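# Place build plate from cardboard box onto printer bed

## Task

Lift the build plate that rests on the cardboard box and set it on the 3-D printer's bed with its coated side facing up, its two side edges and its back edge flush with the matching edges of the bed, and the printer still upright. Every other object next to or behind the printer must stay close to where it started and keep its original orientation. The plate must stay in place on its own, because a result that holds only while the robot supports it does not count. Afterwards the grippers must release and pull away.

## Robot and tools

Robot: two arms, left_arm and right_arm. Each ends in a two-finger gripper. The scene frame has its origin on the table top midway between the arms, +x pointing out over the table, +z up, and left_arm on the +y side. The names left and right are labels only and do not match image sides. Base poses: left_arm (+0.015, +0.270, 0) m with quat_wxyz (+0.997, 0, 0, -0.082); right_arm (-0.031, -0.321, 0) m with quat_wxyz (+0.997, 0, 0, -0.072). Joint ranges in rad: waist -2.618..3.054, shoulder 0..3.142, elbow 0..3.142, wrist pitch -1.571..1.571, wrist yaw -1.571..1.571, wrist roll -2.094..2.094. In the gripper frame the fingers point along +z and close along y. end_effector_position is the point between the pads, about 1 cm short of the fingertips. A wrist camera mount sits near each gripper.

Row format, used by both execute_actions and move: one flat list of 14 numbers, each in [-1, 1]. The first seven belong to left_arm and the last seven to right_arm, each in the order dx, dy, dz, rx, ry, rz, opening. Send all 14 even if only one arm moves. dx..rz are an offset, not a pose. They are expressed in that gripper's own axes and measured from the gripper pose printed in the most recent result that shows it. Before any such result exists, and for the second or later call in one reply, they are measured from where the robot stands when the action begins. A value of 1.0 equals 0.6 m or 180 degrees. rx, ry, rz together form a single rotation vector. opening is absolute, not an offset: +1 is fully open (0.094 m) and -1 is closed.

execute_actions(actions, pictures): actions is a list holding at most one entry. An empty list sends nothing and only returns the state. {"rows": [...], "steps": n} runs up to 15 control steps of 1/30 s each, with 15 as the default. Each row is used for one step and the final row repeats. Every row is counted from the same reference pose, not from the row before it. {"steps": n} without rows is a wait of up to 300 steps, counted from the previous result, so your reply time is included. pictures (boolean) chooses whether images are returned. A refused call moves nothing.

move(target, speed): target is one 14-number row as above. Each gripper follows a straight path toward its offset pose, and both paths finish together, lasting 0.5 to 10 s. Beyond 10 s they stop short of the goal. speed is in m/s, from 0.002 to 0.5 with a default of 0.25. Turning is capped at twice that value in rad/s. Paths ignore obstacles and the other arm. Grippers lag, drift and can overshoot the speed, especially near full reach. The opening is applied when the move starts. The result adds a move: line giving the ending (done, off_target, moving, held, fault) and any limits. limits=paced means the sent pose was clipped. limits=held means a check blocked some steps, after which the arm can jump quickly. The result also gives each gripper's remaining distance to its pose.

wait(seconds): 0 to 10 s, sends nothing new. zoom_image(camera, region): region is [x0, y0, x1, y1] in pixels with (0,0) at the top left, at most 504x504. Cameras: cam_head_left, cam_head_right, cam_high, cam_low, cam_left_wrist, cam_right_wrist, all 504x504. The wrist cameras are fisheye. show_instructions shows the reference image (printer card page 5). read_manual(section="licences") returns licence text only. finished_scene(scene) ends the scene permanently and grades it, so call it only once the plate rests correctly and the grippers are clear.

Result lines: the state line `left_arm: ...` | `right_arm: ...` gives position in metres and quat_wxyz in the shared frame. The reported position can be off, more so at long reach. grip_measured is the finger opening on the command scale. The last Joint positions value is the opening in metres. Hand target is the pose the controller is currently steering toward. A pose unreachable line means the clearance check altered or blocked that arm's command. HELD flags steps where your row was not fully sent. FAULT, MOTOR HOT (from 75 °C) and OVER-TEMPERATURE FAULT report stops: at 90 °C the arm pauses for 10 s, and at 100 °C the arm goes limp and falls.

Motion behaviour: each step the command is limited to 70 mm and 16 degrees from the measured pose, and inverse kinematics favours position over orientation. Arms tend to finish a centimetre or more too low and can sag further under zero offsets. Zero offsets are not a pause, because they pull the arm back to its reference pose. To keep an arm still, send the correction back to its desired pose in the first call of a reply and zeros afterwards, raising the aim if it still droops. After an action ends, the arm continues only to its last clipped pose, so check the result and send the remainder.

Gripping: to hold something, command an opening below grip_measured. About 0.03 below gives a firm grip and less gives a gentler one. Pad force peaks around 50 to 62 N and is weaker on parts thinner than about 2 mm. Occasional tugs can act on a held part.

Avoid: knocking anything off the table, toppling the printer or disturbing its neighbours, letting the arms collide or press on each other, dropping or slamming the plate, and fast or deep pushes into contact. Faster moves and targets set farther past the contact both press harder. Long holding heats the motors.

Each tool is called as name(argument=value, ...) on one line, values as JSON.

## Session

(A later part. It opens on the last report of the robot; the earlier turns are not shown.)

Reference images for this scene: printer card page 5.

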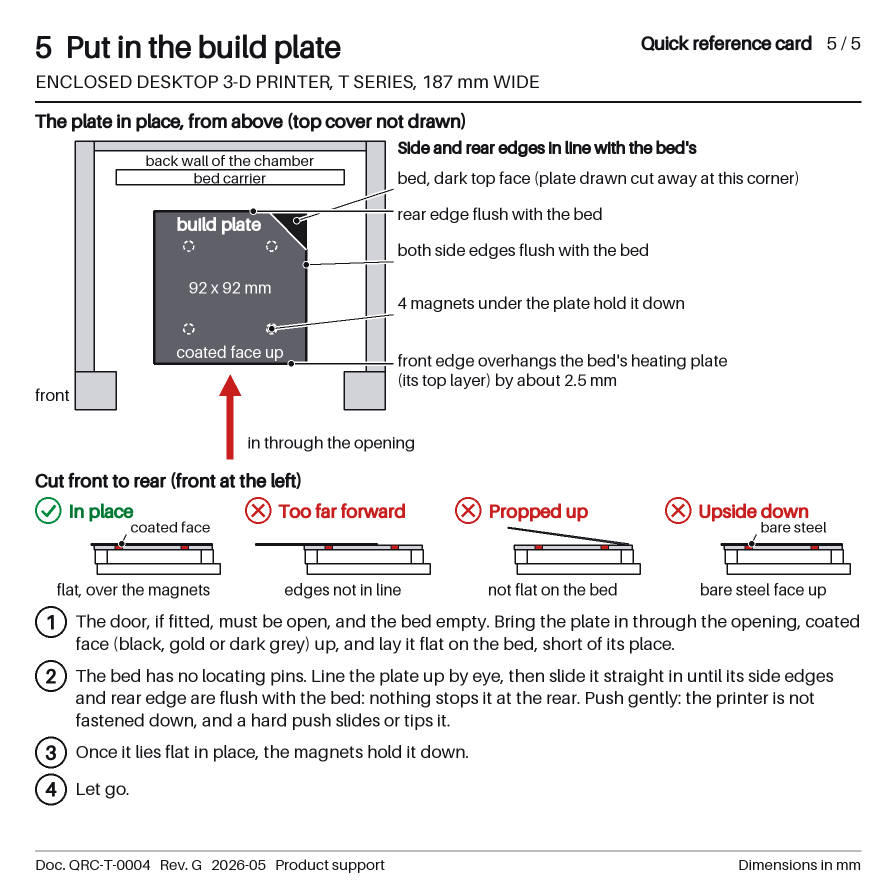

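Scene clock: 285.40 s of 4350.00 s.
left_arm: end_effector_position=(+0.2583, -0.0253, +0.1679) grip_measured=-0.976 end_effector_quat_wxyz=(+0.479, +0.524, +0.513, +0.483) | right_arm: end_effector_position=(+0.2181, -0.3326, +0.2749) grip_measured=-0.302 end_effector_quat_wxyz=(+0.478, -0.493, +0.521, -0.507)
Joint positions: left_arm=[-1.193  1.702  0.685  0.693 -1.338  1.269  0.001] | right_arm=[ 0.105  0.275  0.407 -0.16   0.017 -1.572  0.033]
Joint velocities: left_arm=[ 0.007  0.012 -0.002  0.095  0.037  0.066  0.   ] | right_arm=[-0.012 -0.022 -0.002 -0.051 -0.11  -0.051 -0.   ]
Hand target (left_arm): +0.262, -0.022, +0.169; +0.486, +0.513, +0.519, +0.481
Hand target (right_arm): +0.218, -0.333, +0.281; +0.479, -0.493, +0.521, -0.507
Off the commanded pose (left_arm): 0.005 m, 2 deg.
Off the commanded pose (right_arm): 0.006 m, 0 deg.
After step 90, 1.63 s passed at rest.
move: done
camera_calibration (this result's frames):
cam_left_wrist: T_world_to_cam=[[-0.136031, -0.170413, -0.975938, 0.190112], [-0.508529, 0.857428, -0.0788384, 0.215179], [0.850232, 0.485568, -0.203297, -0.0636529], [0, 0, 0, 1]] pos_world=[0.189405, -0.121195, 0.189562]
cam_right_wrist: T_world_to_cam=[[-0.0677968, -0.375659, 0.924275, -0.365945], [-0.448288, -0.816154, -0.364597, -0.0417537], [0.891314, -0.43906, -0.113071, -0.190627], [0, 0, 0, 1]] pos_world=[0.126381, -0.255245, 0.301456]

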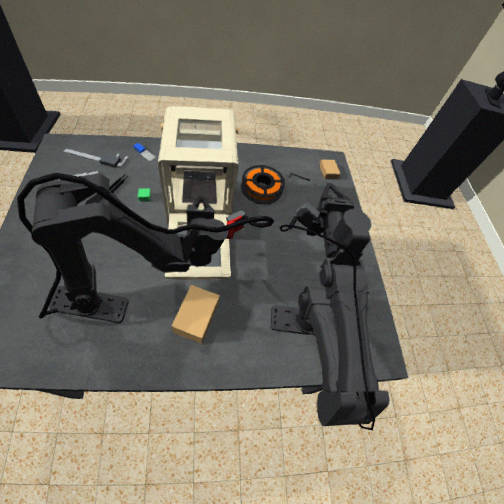

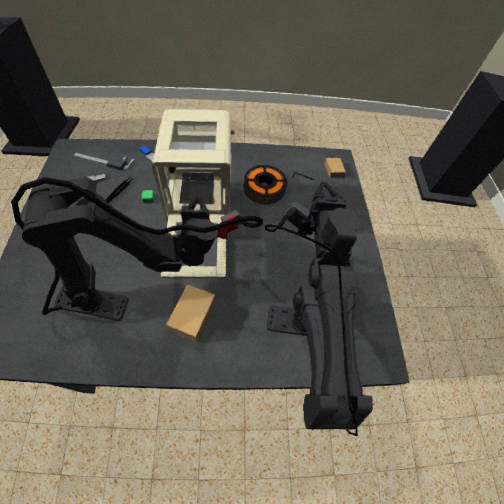

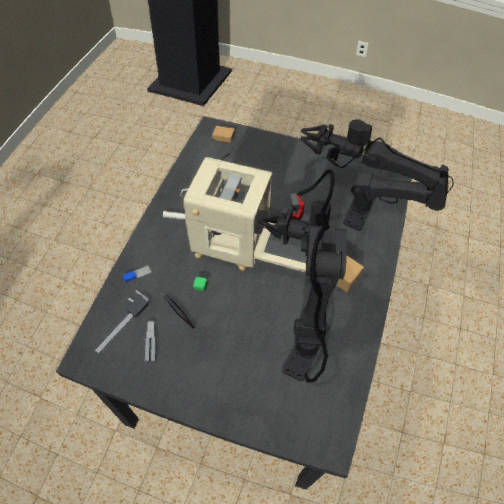

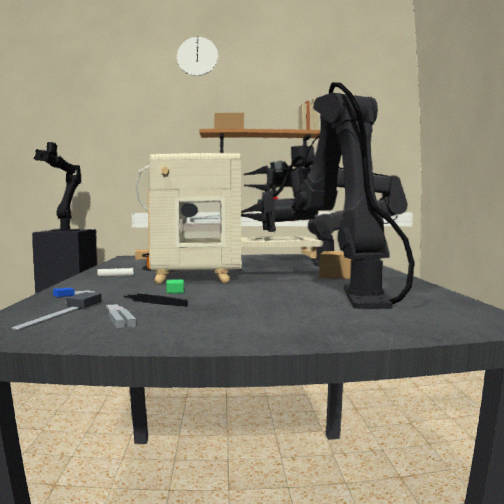

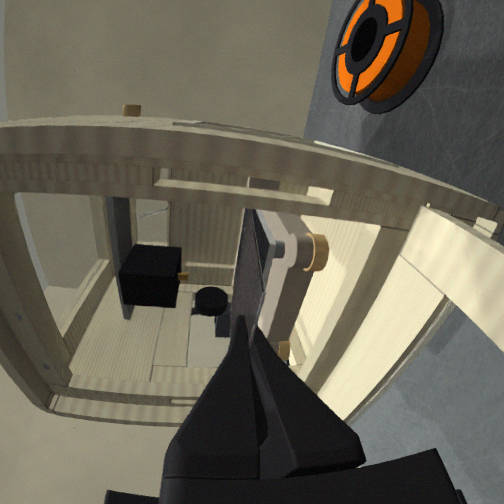

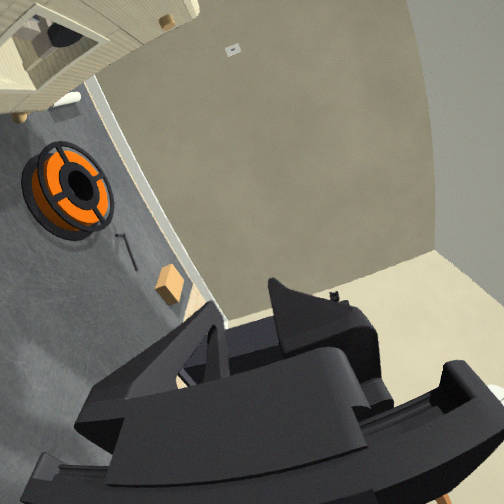

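zoom_image(camera="cam_head_left", region=[175, 165, 225, 210])

zoom_image(camera="cam_head_right", region=[172, 167, 222, 212])

Region (175, 165, 225, 210) of cam_head_left's 504x504 image, scaled by 10.080, with more detail than that image has; it fills the top 454 rows of this view, and the rest is white.

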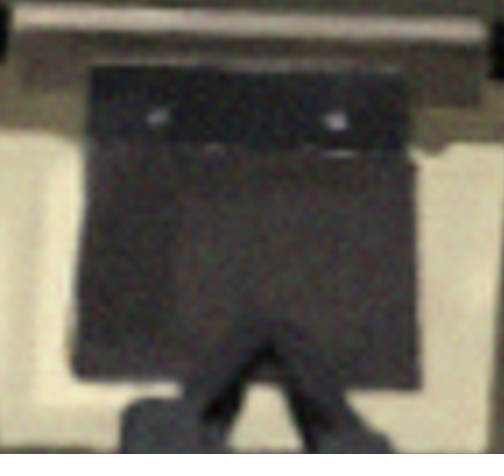

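Region (172, 167, 222, 212) of cam_head_right's 504x504 image, scaled by 10.080, with more detail than that image has; it fills the top 454 rows of this view, and the rest is white.

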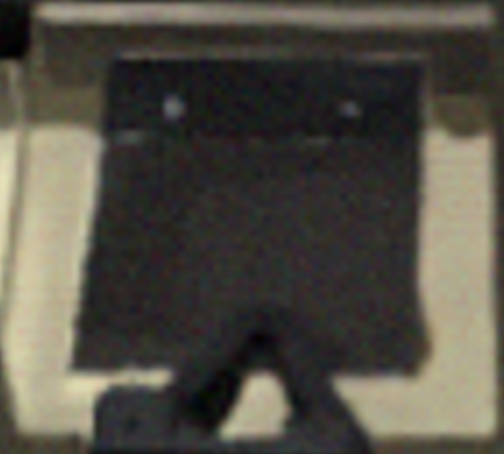

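move(target=[0.007,-0.012,0.006,-0.02,0.003,-0.005,-1,0,-0.01,0,0,0,0,-0.3], speed=0.015)

zoom_image(camera="cam_head_left", region=[175, 165, 225, 210])

zoom_image(camera="cam_low", region=[160, 180, 300, 260])

zoom_image(camera="cam_left_wrist", region=[180, 170, 360, 370])

Scene clock: 296.80 s of 4350.00 s.
left_arm: end_effector_position=(+0.2590, -0.0282, +0.1605) grip_measured=-0.976 end_effector_quat_wxyz=(+0.497, +0.512, +0.498, +0.494) | right_arm: end_effector_position=(+0.2181, -0.3326, +0.2749) grip_measured=-0.302 end_effector_quat_wxyz=(+0.478, -0.493, +0.521, -0.507)
Joint positions: left_arm=[-1.193  1.82   0.631  1.107 -1.339  1.503  0.001] | right_arm=[ 0.105  0.275  0.407 -0.16   0.017 -1.573  0.033]
Joint velocities: left_arm=[-0.002  0.007 -0.012  0.066 -0.007  0.051 -0.001] | right_arm=[-0.007 -0.017 -0.007  0.037 -0.037 -0.037  0.   ]
Hand target (left_arm): +0.261, -0.022, +0.161; +0.496, +0.502, +0.504, +0.498
Hand target (right_arm): +0.218, -0.333, +0.281; +0.478, -0.493, +0.521, -0.507
Off the commanded pose (left_arm): 0.008 m, 1 deg.
Off the commanded pose (right_arm): 0.006 m, 0 deg.
After step 90, 6.13 s passed at rest.
move: done
camera_calibration (this result's frames):
cam_left_wrist: T_world_to_cam=[[-0.0838978, -0.173039, -0.981335, 0.169748], [-0.495, 0.861945, -0.109667, 0.218972], [0.864833, 0.47656, -0.157969, -0.075652], [0, 0, 0, 1]] pos_world=[0.188059, -0.123316, 0.178643]
cam_right_wrist: T_world_to_cam=[[-0.0677487, -0.374956, 0.924564, -0.365801], [-0.448286, -0.816441, -0.363956, -0.0420258], [0.891319, -0.439127, -0.112775, -0.190732], [0, 0, 0, 1]] pos_world=[0.126381, -0.255226, 0.301401]

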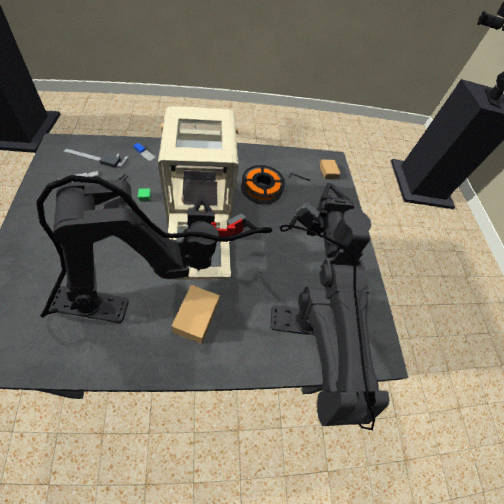

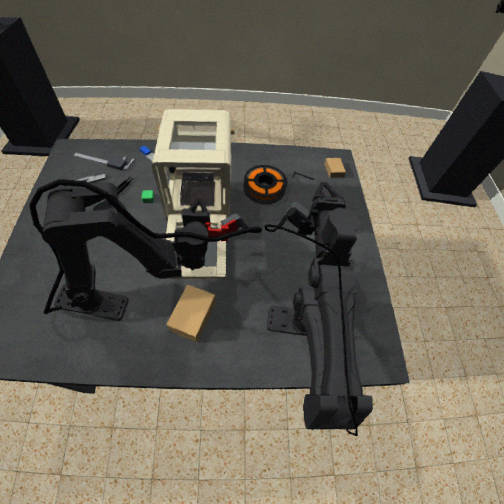

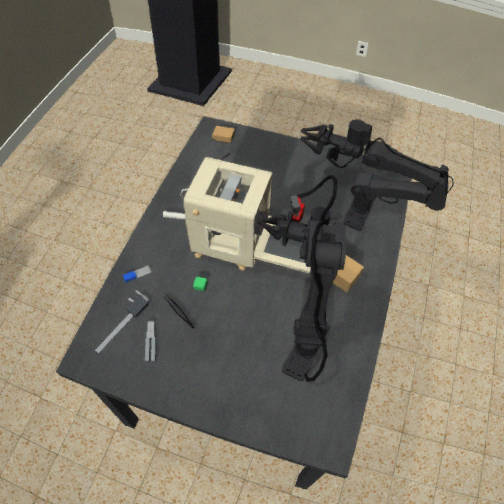

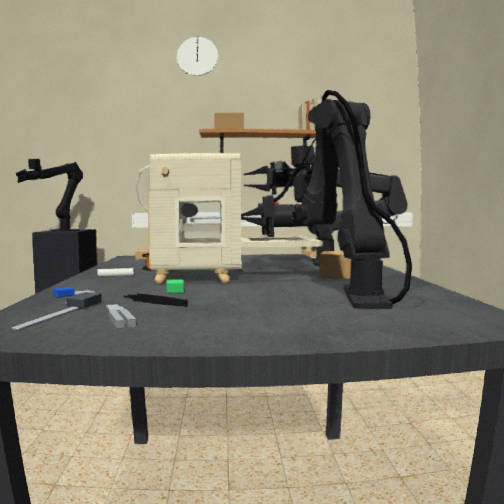

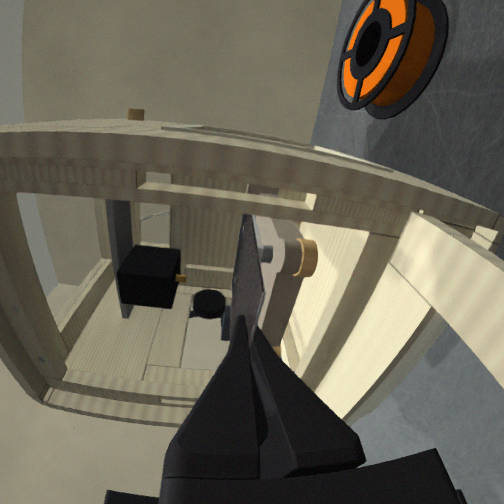

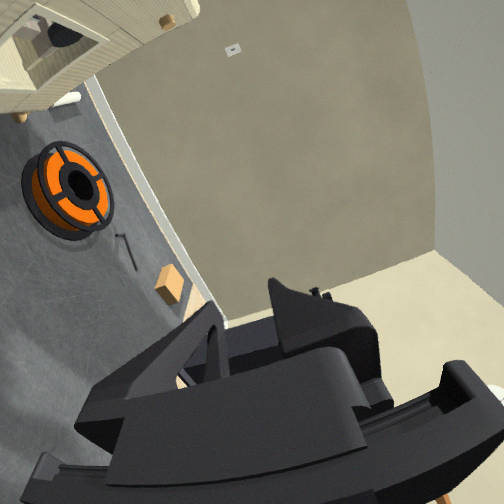

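Region (175, 165, 225, 210) of cam_head_left's 504x504 image, scaled by 10.080, with more detail than that image has; it fills the top 454 rows of this view, and the rest is white.

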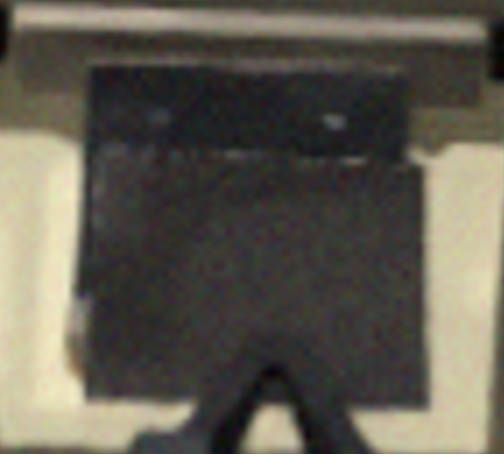

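Region (160, 180, 300, 260) of cam_low's 504x504 image, scaled by 3.600, with more detail than that image has; it fills the top 288 rows of this view, and the rest is white.

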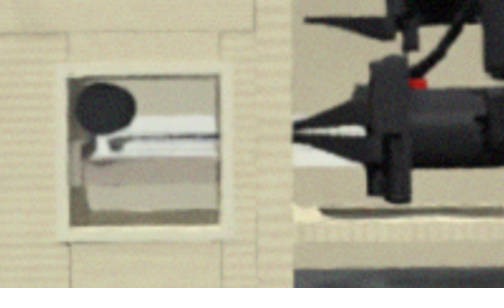

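Region (180, 170, 360, 370) of cam_left_wrist's 504x504 image, scaled by 2.520, with more detail than that image has; it fills the left 454 columns of this view, and the rest is white.

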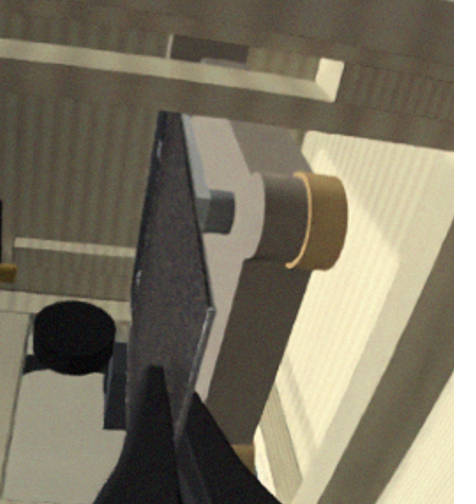

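execute_actions(actions=[{"rows":[[0.011,0.002,0.004,-0.002,0.006,-0.003,-1,0,-0.01,0,0,0,0,-0.3],[0.012,0.002,0.004,-0.002,0.007,-0.003,-1,0,-0.01,0,0,0,0,-0.3],[0.013,0.002,0.004,-0.002,0.008,-0.003,-1,0,-0.01,0,0,0,0,-0.3],[0.014,0.002,0.004,-0.002,0.009,-0.003,-1,0,-0.01,0,0,0,0,-0.3],[0.015,0.002,0.004,-0.002,0.01,-0.003,-1,0,-0.01,0,0,0,0,-0.3]],"steps":15}], pictures=false)

Scene clock: 300.83 s of 4350.00 s.
left_arm: end_effector_position=(+0.2590, -0.0266, +0.1607) grip_measured=-0.976 end_effector_quat_wxyz=(+0.494, +0.510, +0.498, +0.498) | right_arm: end_effector_position=(+0.2181, -0.3326, +0.2749) grip_measured=-0.302 end_effector_quat_wxyz=(+0.478, -0.493, +0.521, -0.507)
Joint positions: left_arm=[-1.193  1.823  0.63   1.119 -1.347  1.515  0.001] | right_arm=[ 0.105  0.275  0.407 -0.16   0.017 -1.573  0.033]
Joint velocities: left_arm=[-0.007  0.002  0.007  0.007 -0.081 -0.007 -0.   ] | right_arm=[-0.012 -0.012  0.022 -0.066 -0.081 -0.051  0.001]
Hand target (left_arm): +0.261, -0.019, +0.161; +0.492, +0.500, +0.507, +0.501
Hand target (right_arm): +0.218, -0.333, +0.281; +0.478, -0.493, +0.521, -0.507
Off the commanded pose (left_arm): 0.008 m, 2 deg.
Off the commanded pose (right_arm): 0.006 m, 0 deg.
Steps of this call (steps 1 to 90: nothing new was sent; then 0.53 s passed at rest; steps 91 to 105: all 15 steps of this action). Readings (end_effector_position):
91: left_arm (+0.2590, -0.0281, +0.1606) | right_arm (+0.2181, -0.3326, +0.2749)
92: left_arm (+0.2590, -0.0281, +0.1606) | right_arm (+0.2181, -0.3326, +0.2749)
94: left_arm (+0.2590, -0.0279, +0.1607) | right_arm (+0.2181, -0.3326, +0.2749)
98: left_arm (+0.2590, -0.0271, +0.1607) | right_arm (+0.2181, -0.3326, +0.2749)
105: the state above

execute_actions(actions=[{"rows":[[0.013,0.002,0.004,-0.001,0.007,-0.004,-1,0,-0.01,0,0,0,0,-0.3],[0.014,0.002,0.004,-0.001,0.007,-0.004,-1,0,-0.01,0,0,0,0,-0.3],[0.015,0.002,0.004,-0.001,0.007,-0.004,-1,0,-0.01,0,0,0,0,-0.3],[0.016,0.002,0.004,-0.001,0.007,-0.004,-1,0,-0.01,0,0,0,0,-0.3],[0.017,0.002,0.004,-0.001,0.007,-0.004,-1,0,-0.01,0,0,0,0,-0.3]],"steps":15}])

zoom_image(camera="cam_head_left", region=[175, 165, 225, 210])

Scene clock: 306.37 s of 4350.00 s.
left_arm: end_effector_position=(+0.2590, -0.0266, +0.1608) grip_measured=-0.976 end_effector_quat_wxyz=(+0.494, +0.510, +0.498, +0.498) | right_arm: end_effector_position=(+0.2181, -0.3326, +0.2749) grip_measured=-0.302 end_effector_quat_wxyz=(+0.478, -0.494, +0.520, -0.507)
Joint positions: left_arm=[-1.193  1.823  0.63   1.119 -1.348  1.515  0.001] | right_arm=[ 0.105  0.275  0.407 -0.16   0.017 -1.574  0.033]
Joint velocities: left_arm=[-0.007  0.002 -0.017  0.066 -0.022 -0.037  0.   ] | right_arm=[-0.007 -0.002  0.007  0.037 -0.007  0.007  0.001]
Hand target (left_arm): +0.261, -0.017, +0.162; +0.492, +0.501, +0.506, +0.501
Hand target (right_arm): +0.218, -0.333, +0.281; +0.478, -0.493, +0.520, -0.507
Off the commanded pose (left_arm): 0.010 m, 1 deg.
Off the commanded pose (right_arm): 0.006 m, 0 deg.
Steps of this call (steps 1 to 90: nothing new was sent; then 2.03 s passed at rest; steps 91 to 105: all 15 steps of this action). Readings (end_effector_position):
91: left_arm (+0.2590, -0.0266, +0.1608) | right_arm (+0.2181, -0.3326, +0.2749)
92: left_arm (+0.2590, -0.0266, +0.1608) | right_arm (+0.2181, -0.3326, +0.2749)
94: left_arm (+0.2590, -0.0266, +0.1608) | right_arm (+0.2181, -0.3326, +0.2749)
98: left_arm (+0.2590, -0.0266, +0.1608) | right_arm (+0.2181, -0.3326, +0.2749)
105: the state above
camera_calibration (this result's frames):
cam_left_wrist: T_world_to_cam=[[-0.0799677, -0.169674, -0.98225, 0.169505], [-0.502074, 0.858135, -0.107359, 0.218999], [0.86112, 0.484577, -0.153812, -0.0758732], [0, 0, 0, 1]] pos_world=[0.188844, -0.122404, 0.178337]
cam_right_wrist: T_world_to_cam=[[-0.0676526, -0.373551, 0.925139, -0.365513], [-0.448282, -0.817014, -0.362673, -0.0425698], [0.891328, -0.439259, -0.112183, -0.190941], [0, 0, 0, 1]] pos_world=[0.12638, -0.25519, 0.301291]

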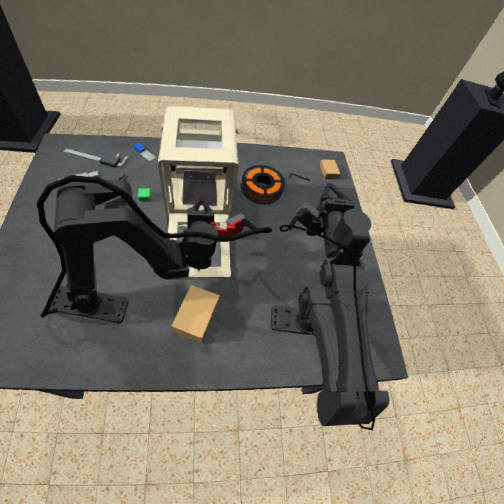

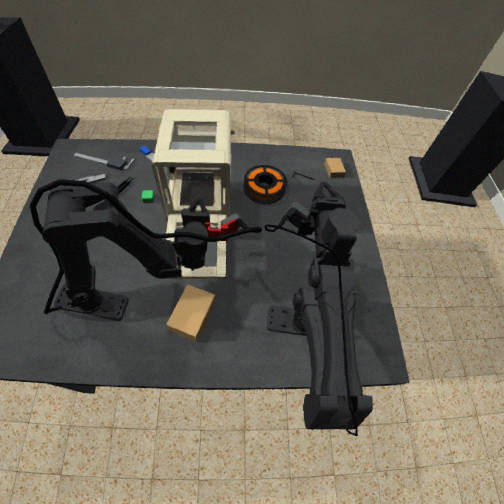

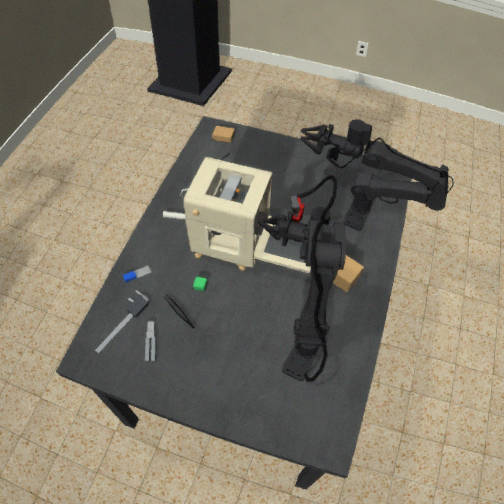

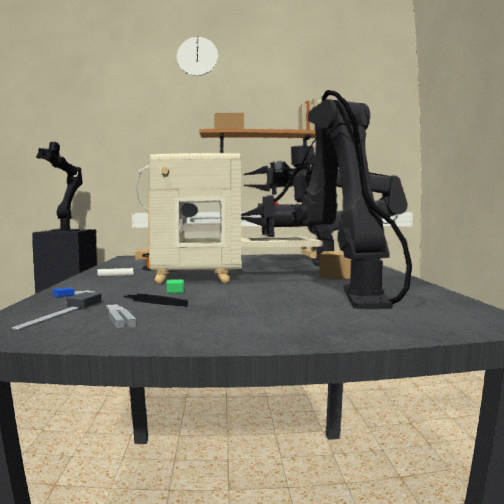

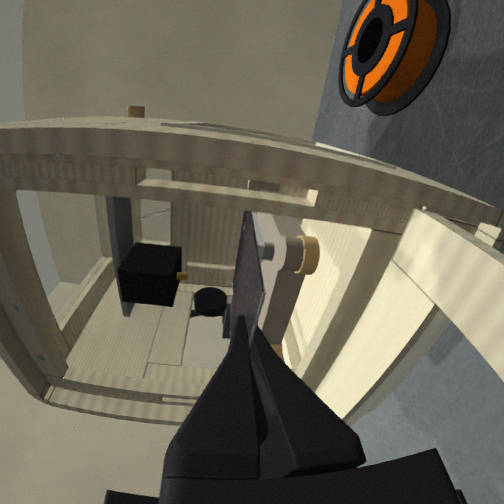

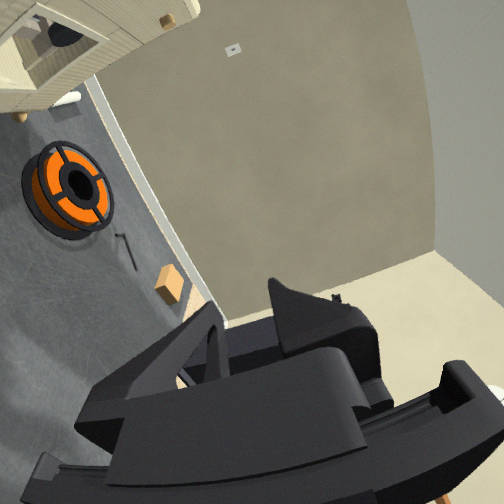

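Region (175, 165, 225, 210) of cam_head_left's 504x504 image, scaled by 10.080, with more detail than that image has; it fills the top 454 rows of this view, and the rest is white.

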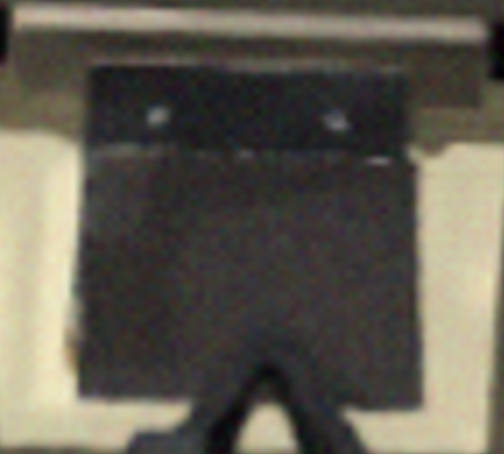

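execute_actions(actions=[{"rows":[[0.017,0.002,0.004,-0.001,0.007,-0.004,-1,0,-0.01,0,0,0,0,-0.3],[0.018,0.003,0.004,-0.001,0.007,-0.004,-1,0,-0.01,0,0,0,0,-0.3],[0.018,0.003,0.004,-0.001,0.007,-0.004,-1,0,-0.01,0,0,0,0,-0.3],[0.019,0.004,0.004,-0.001,0.007,-0.004,-1,0,-0.01,0,0,0,0,-0.3],[0.019,0.004,0.004,-0.001,0.007,-0.004,-1,0,-0.01,0,0,0,0,-0.3],[0.02,0.004,0.004,-0.001,0.007,-0.004,-1,0,-0.01,0,0,0,0,-0.3],[0.02,0.004,0.004,-0.001,0.007,-0.004,-1,0,-0.01,0,0,0,0,-0.3],[0.021,0.004,0.004,-0.001,0.007,-0.004,-1,0,-0.01,0,0,0,0,-0.3]],"steps":15}], pictures=false)

Scene clock: 311.40 s of 4350.00 s.
left_arm: end_effector_position=(+0.2587, -0.0253, +0.1596) grip_measured=-0.976 end_effector_quat_wxyz=(+0.494, +0.510, +0.498, +0.498) | right_arm: end_effector_position=(+0.2181, -0.3326, +0.2749) grip_measured=-0.302 end_effector_quat_wxyz=(+0.478, -0.494, +0.520, -0.508)
Joint positions: left_arm=[-1.193  1.823  0.624  1.124 -1.348  1.515  0.001] | right_arm=[ 0.105  0.275  0.407 -0.16   0.017 -1.575  0.033]
Joint velocities: left_arm=[ 0.017 -0.007 -0.007 -0.022 -0.051 -0.007 -0.   ] | right_arm=[ 0.002 -0.002 -0.007  0.022 -0.037  0.007 -0.   ]
Hand target (left_arm): +0.261, -0.014, +0.163; +0.492, +0.501, +0.506, +0.501
Hand target (right_arm): +0.218, -0.333, +0.281; +0.478, -0.493, +0.520, -0.508
Off the commanded pose (left_arm): 0.012 m, 2 deg.
Off the commanded pose (right_arm): 0.006 m, 0 deg.
Steps of this call (steps 1 to 90: nothing new was sent; then 1.53 s passed at rest; steps 91 to 105: all 15 steps of this action). Readings (end_effector_position):
91: left_arm (+0.2590, -0.0266, +0.1608) | right_arm (+0.2181, -0.3326, +0.2749)
92: left_arm (+0.2590, -0.0263, +0.1605) | right_arm (+0.2181, -0.3326, +0.2749)
94: left_arm (+0.2588, -0.0254, +0.1594) | right_arm (+0.2181, -0.3326, +0.2749)
98: left_arm (+0.2587, -0.0253, +0.1596) | right_arm (+0.2181, -0.3326, +0.2749)
105: the state above

execute_actions(actions=[{"rows":[[0.019,0.005,0.004,-0.001,0.007,-0.004,-1,0,-0.01,0,0,0,0,-0.3],[0.02,0.005,0.004,-0.001,0.007,-0.004,-1,0,-0.01,0,0,0,0,-0.3],[0.02,0.005,0.004,-0.001,0.007,-0.004,-1,0,-0.01,0,0,0,0,-0.3],[0.021,0.005,0.004,-0.001,0.007,-0.004,-1,0,-0.01,0,0,0,0,-0.3]],"steps":12}])

zoom_image(camera="cam_head_left", region=[175, 165, 225, 210])

zoom_image(camera="cam_left_wrist", region=[200, 190, 320, 350])

Scene clock: 315.17 s of 4350.00 s.
left_arm: end_effector_position=(+0.2582, -0.0231, +0.1594) grip_measured=-0.976 end_effector_quat_wxyz=(+0.495, +0.510, +0.498, +0.497) | right_arm: end_effector_position=(+0.2181, -0.3326, +0.2749) grip_measured=-0.302 end_effector_quat_wxyz=(+0.477, -0.494, +0.520, -0.508)
Joint positions: left_arm=[-1.193  1.817  0.613  1.132 -1.346  1.515  0.001] | right_arm=[ 0.105  0.275  0.407 -0.16   0.017 -1.576  0.033]
Joint velocities: left_arm=[-0.012 -0.007  0.012  0.007 -0.051 -0.022  0.001] | right_arm=[ 0.002 -0.017 -0.002 -0.051 -0.037 -0.007  0.001]
Hand target (left_arm): +0.261, -0.013, +0.162; +0.492, +0.501, +0.506, +0.501
Hand target (right_arm): +0.218, -0.333, +0.281; +0.478, -0.494, +0.520, -0.508
Off the commanded pose (left_arm): 0.011 m, 1 deg.
Off the commanded pose (right_arm): 0.006 m, 0 deg.
Steps of this call (steps 1 to 90: nothing new was sent; then 0.37 s passed at rest; steps 91 to 102: all 12 steps of this action). Readings (end_effector_position):
91: left_arm (+0.2587, -0.0253, +0.1596) | right_arm (+0.2181, -0.3326, +0.2749)
92: left_arm (+0.2587, -0.0253, +0.1597) | right_arm (+0.2181, -0.3326, +0.2749)
94: left_arm (+0.2587, -0.0251, +0.1594) | right_arm (+0.2181, -0.3326, +0.2749)
98: left_arm (+0.2583, -0.0234, +0.1595) | right_arm (+0.2181, -0.3326, +0.2749)
102: the state above
camera_calibration (this result's frames):
cam_left_wrist: T_world_to_cam=[[-0.0802531, -0.169941, -0.982181, 0.168717], [-0.50077, 0.858856, -0.107686, 0.215142], [0.861852, 0.483205, -0.154027, -0.0772675], [0, 0, 0, 1]] pos_world=[0.18787, -0.118767, 0.176977]
cam_right_wrist: T_world_to_cam=[[-0.0675565, -0.372144, 0.925713, -0.365224], [-0.448278, -0.817584, -0.36139, -0.0431134], [0.891338, -0.439391, -0.111591, -0.191149], [0, 0, 0, 1]] pos_world=[0.126378, -0.255154, 0.301181]

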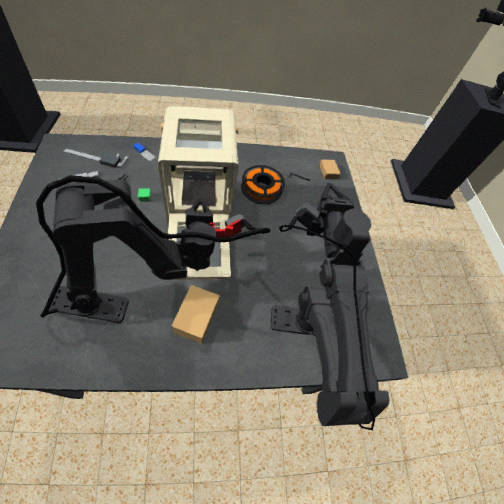

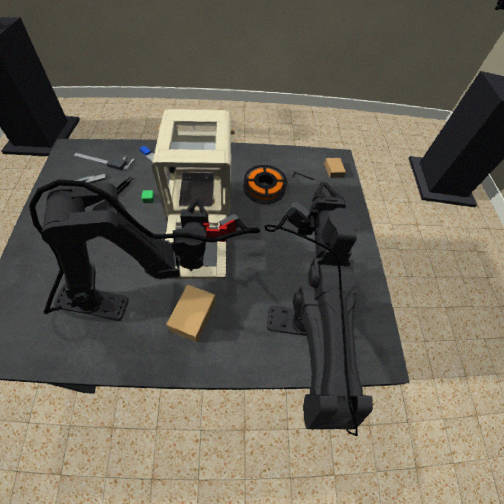

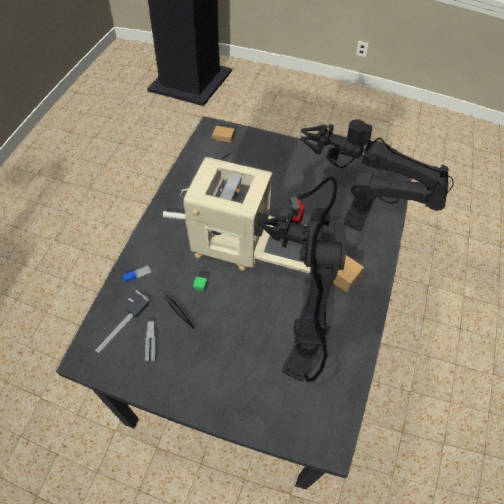

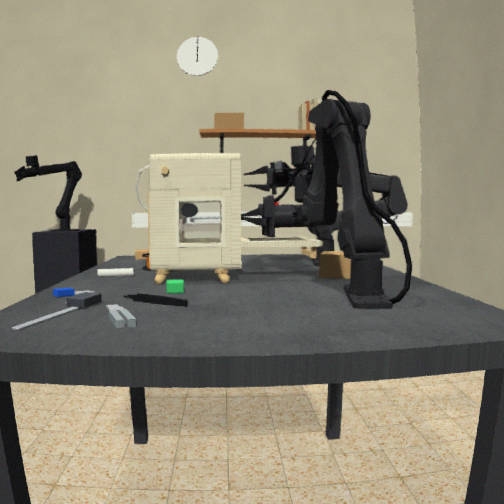

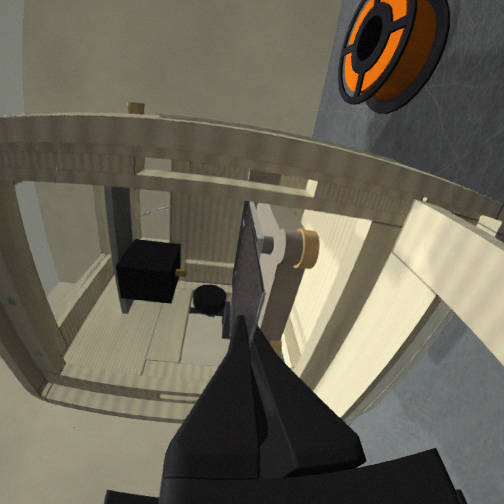

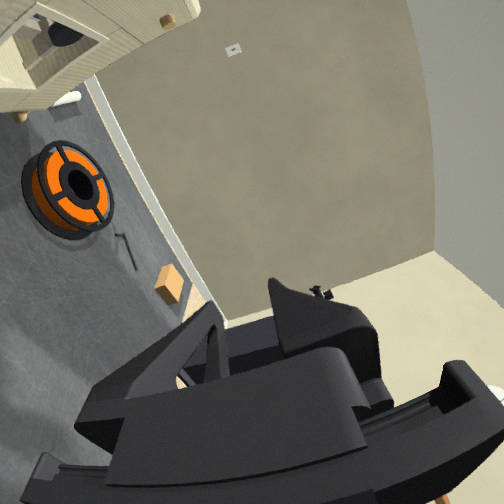

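Region (175, 165, 225, 210) of cam_head_left's 504x504 image, scaled by 10.080, with more detail than that image has; it fills the top 454 rows of this view, and the rest is white.

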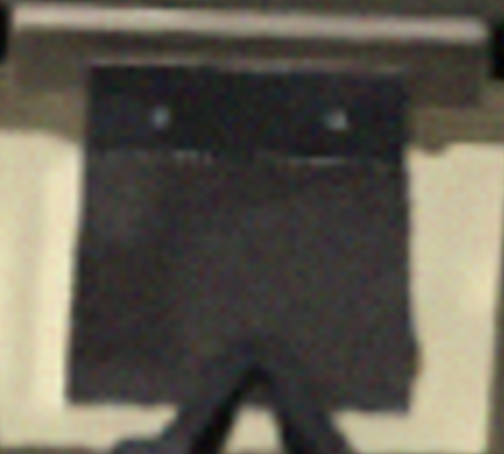

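Region (200, 190, 320, 350) of cam_left_wrist's 504x504 image, scaled by 3.150, with more detail than that image has; it fills the left 378 columns of this view, and the rest is white.

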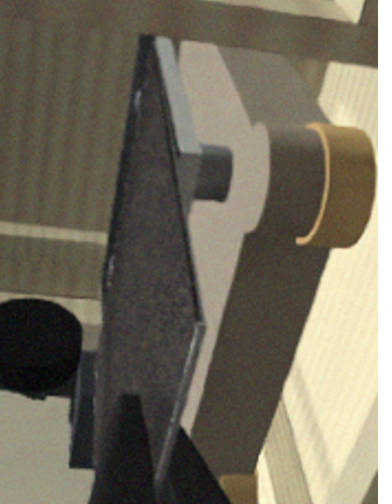

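execute_actions(actions=[{"rows":[[0.012,0.003,0.004,-0.001,0.005,-0.004,-0.97,0,-0.01,0,0,0,0,-0.3],[0.012,0.003,0.004,-0.001,0.005,-0.004,-0.94,0,-0.01,0,0,0,0,-0.3],[0.012,0.003,0.004,-0.001,0.005,-0.004,-0.9,0,-0.01,0,0,0,0,-0.3],[0.012,0.003,0.004,-0.001,0.005,-0.004,-0.86,0,-0.01,0,0,0,0,-0.3],[0.012,0.003,0.004,-0.001,0.005,-0.004,-0.82,0,-0.01,0,0,0,0,-0.3],[0.012,0.003,0.004,-0.001,0.005,-0.004,-0.78,0,-0.01,0,0,0,0,-0.3],[0.012,0.003,0.004,-0.001,0.005,-0.004,-0.74,0,-0.01,0,0,0,0,-0.3],[0.012,0.003,0.004,-0.001,0.005,-0.004,-0.7,0,-0.01,0,0,0,0,-0.3]],"steps":12}], pictures=false)

move(target=[0.005,0.003,-0.065,0,0,0,-0.7,0,-0.01,0,0,0,0,-0.3], speed=0.04)

zoom_image(camera="cam_head_left", region=[175, 165, 225, 215])

Scene clock: 321.73 s of 4350.00 s.
left_arm: end_effector_position=(+0.2582, -0.0231, +0.1594) grip_measured=-0.701 end_effector_quat_wxyz=(+0.495, +0.510, +0.498, +0.497) | right_arm: end_effector_position=(+0.2181, -0.3326, +0.2749) grip_measured=-0.302 end_effector_quat_wxyz=(+0.477, -0.494, +0.520, -0.508)
Joint positions: left_arm=[-1.193  1.817  0.613  1.133 -1.346  1.515  0.014] | right_arm=[ 0.105  0.275  0.407 -0.16   0.017 -1.576  0.033]
Joint velocities: left_arm=[ 0.012 -0.007 -0.002  0.066 -0.037 -0.037  0.002] | right_arm=[-0.012  0.002  0.002 -0.007 -0.037 -0.022  0.001]
Hand target (left_arm): +0.261, -0.016, +0.161; +0.494, +0.503, +0.504, +0.499
Hand target (right_arm): +0.218, -0.333, +0.281; +0.477, -0.494, +0.520, -0.508
Off the commanded pose (left_arm): 0.008 m, 1 deg.
Off the commanded pose (right_arm): 0.006 m, 0 deg.
Steps of this call (steps 1 to 90: nothing new was sent; then 3.17 s passed at rest; steps 91 to 102: all 12 steps of this action). Readings (end_effector_position):
91: left_arm (+0.2582, -0.0231, +0.1594) | right_arm (+0.2181, -0.3326, +0.2749)
92: left_arm (+0.2582, -0.0231, +0.1594) | right_arm (+0.2181, -0.3326, +0.2749)
94: left_arm (+0.2582, -0.0231, +0.1594) | right_arm (+0.2181, -0.3326, +0.2749)
98: left_arm (+0.2582, -0.0231, +0.1594) | right_arm (+0.2181, -0.3326, +0.2749)
102: the state above

Scene clock: 323.27 s of 4350.00 s.
left_arm: end_effector_position=(+0.2230, -0.0246, +0.1566) grip_measured=-0.701 end_effector_quat_wxyz=(+0.487, +0.520, +0.488, +0.505) | right_arm: end_effector_position=(+0.2181, -0.3326, +0.2749) grip_measured=-0.302 end_effector_quat_wxyz=(+0.477, -0.494, +0.520, -0.508)
Joint positions: left_arm=[-1.31   1.796  0.596  1.059 -1.458  1.48   0.014] | right_arm=[ 0.105  0.275  0.407 -0.16   0.017 -1.577  0.033]
Joint velocities: left_arm=[ 0.002 -0.017 -0.012 -0.037 -0.095 -0.051 -0.001] | right_arm=[-0.022 -0.002 -0.007  0.037  0.007 -0.139  0.   ]
Hand target (left_arm): +0.220, -0.020, +0.161; +0.496, +0.509, +0.497, +0.498
Hand target (right_arm): +0.218, -0.333, +0.281; +0.477, -0.494, +0.520, -0.508
Off the commanded pose (left_arm): 0.008 m, 2 deg.
Off the commanded pose (right_arm): 0.006 m, 0 deg.
move: done
camera_calibration (this result's frames):
cam_left_wrist: T_world_to_cam=[[-0.0802793, -0.135875, -0.987468, 0.164635], [-0.495743, 0.864896, -0.0787061, 0.193048], [0.864751, 0.483212, -0.136792, -0.049951], [0, 0, 0, 1]] pos_world=[0.152114, -0.12046, 0.170933]
cam_right_wrist: T_world_to_cam=[[-0.0674604, -0.370737, 0.926284, -0.364934], [-0.448273, -0.818153, -0.360106, -0.0436566], [0.891347, -0.439521, -0.110999, -0.191357], [0, 0, 0, 1]] pos_world=[0.126377, -0.255118, 0.301071]

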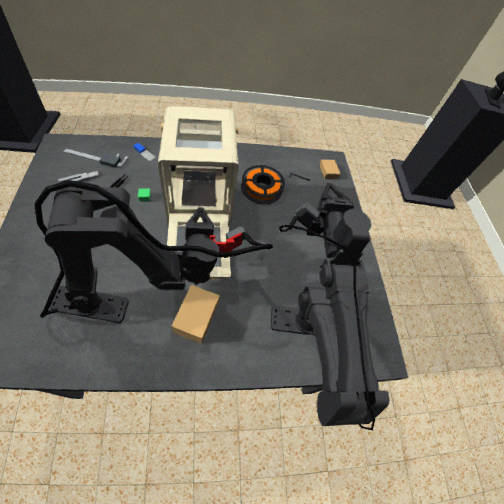

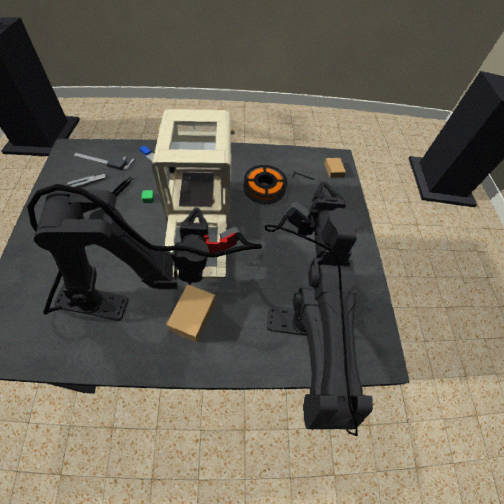

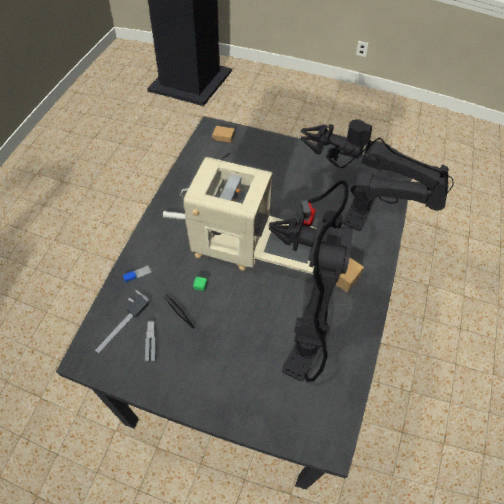

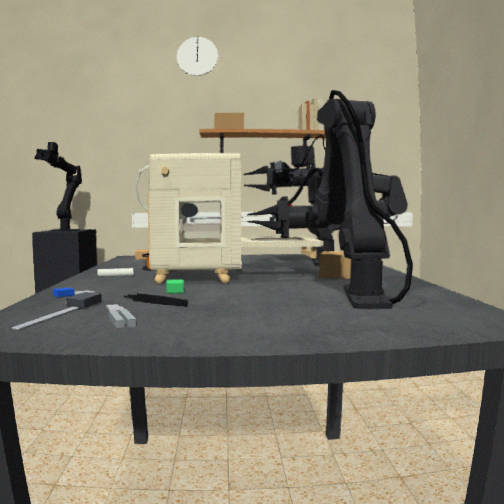

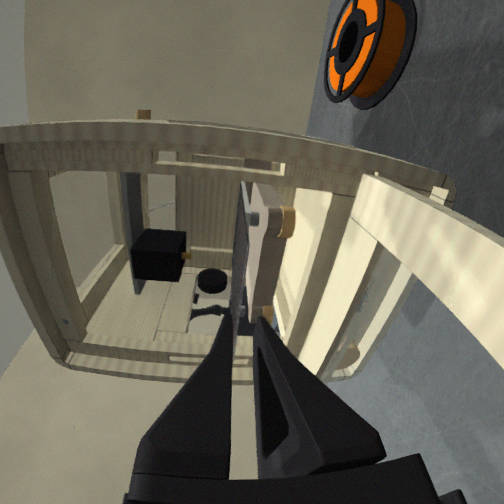

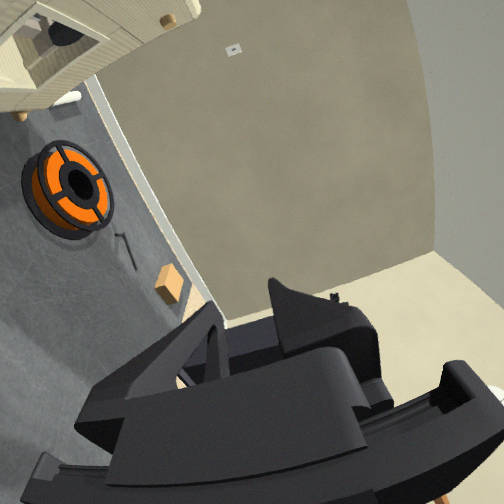

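Region (175, 165, 225, 215) of cam_head_left's 504x504 image, scaled by 10.080, with more detail than that image has.

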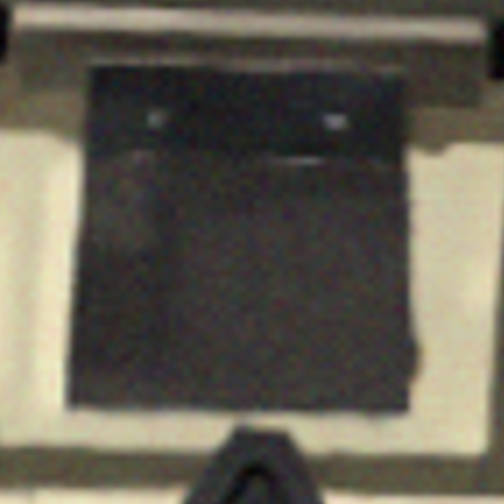

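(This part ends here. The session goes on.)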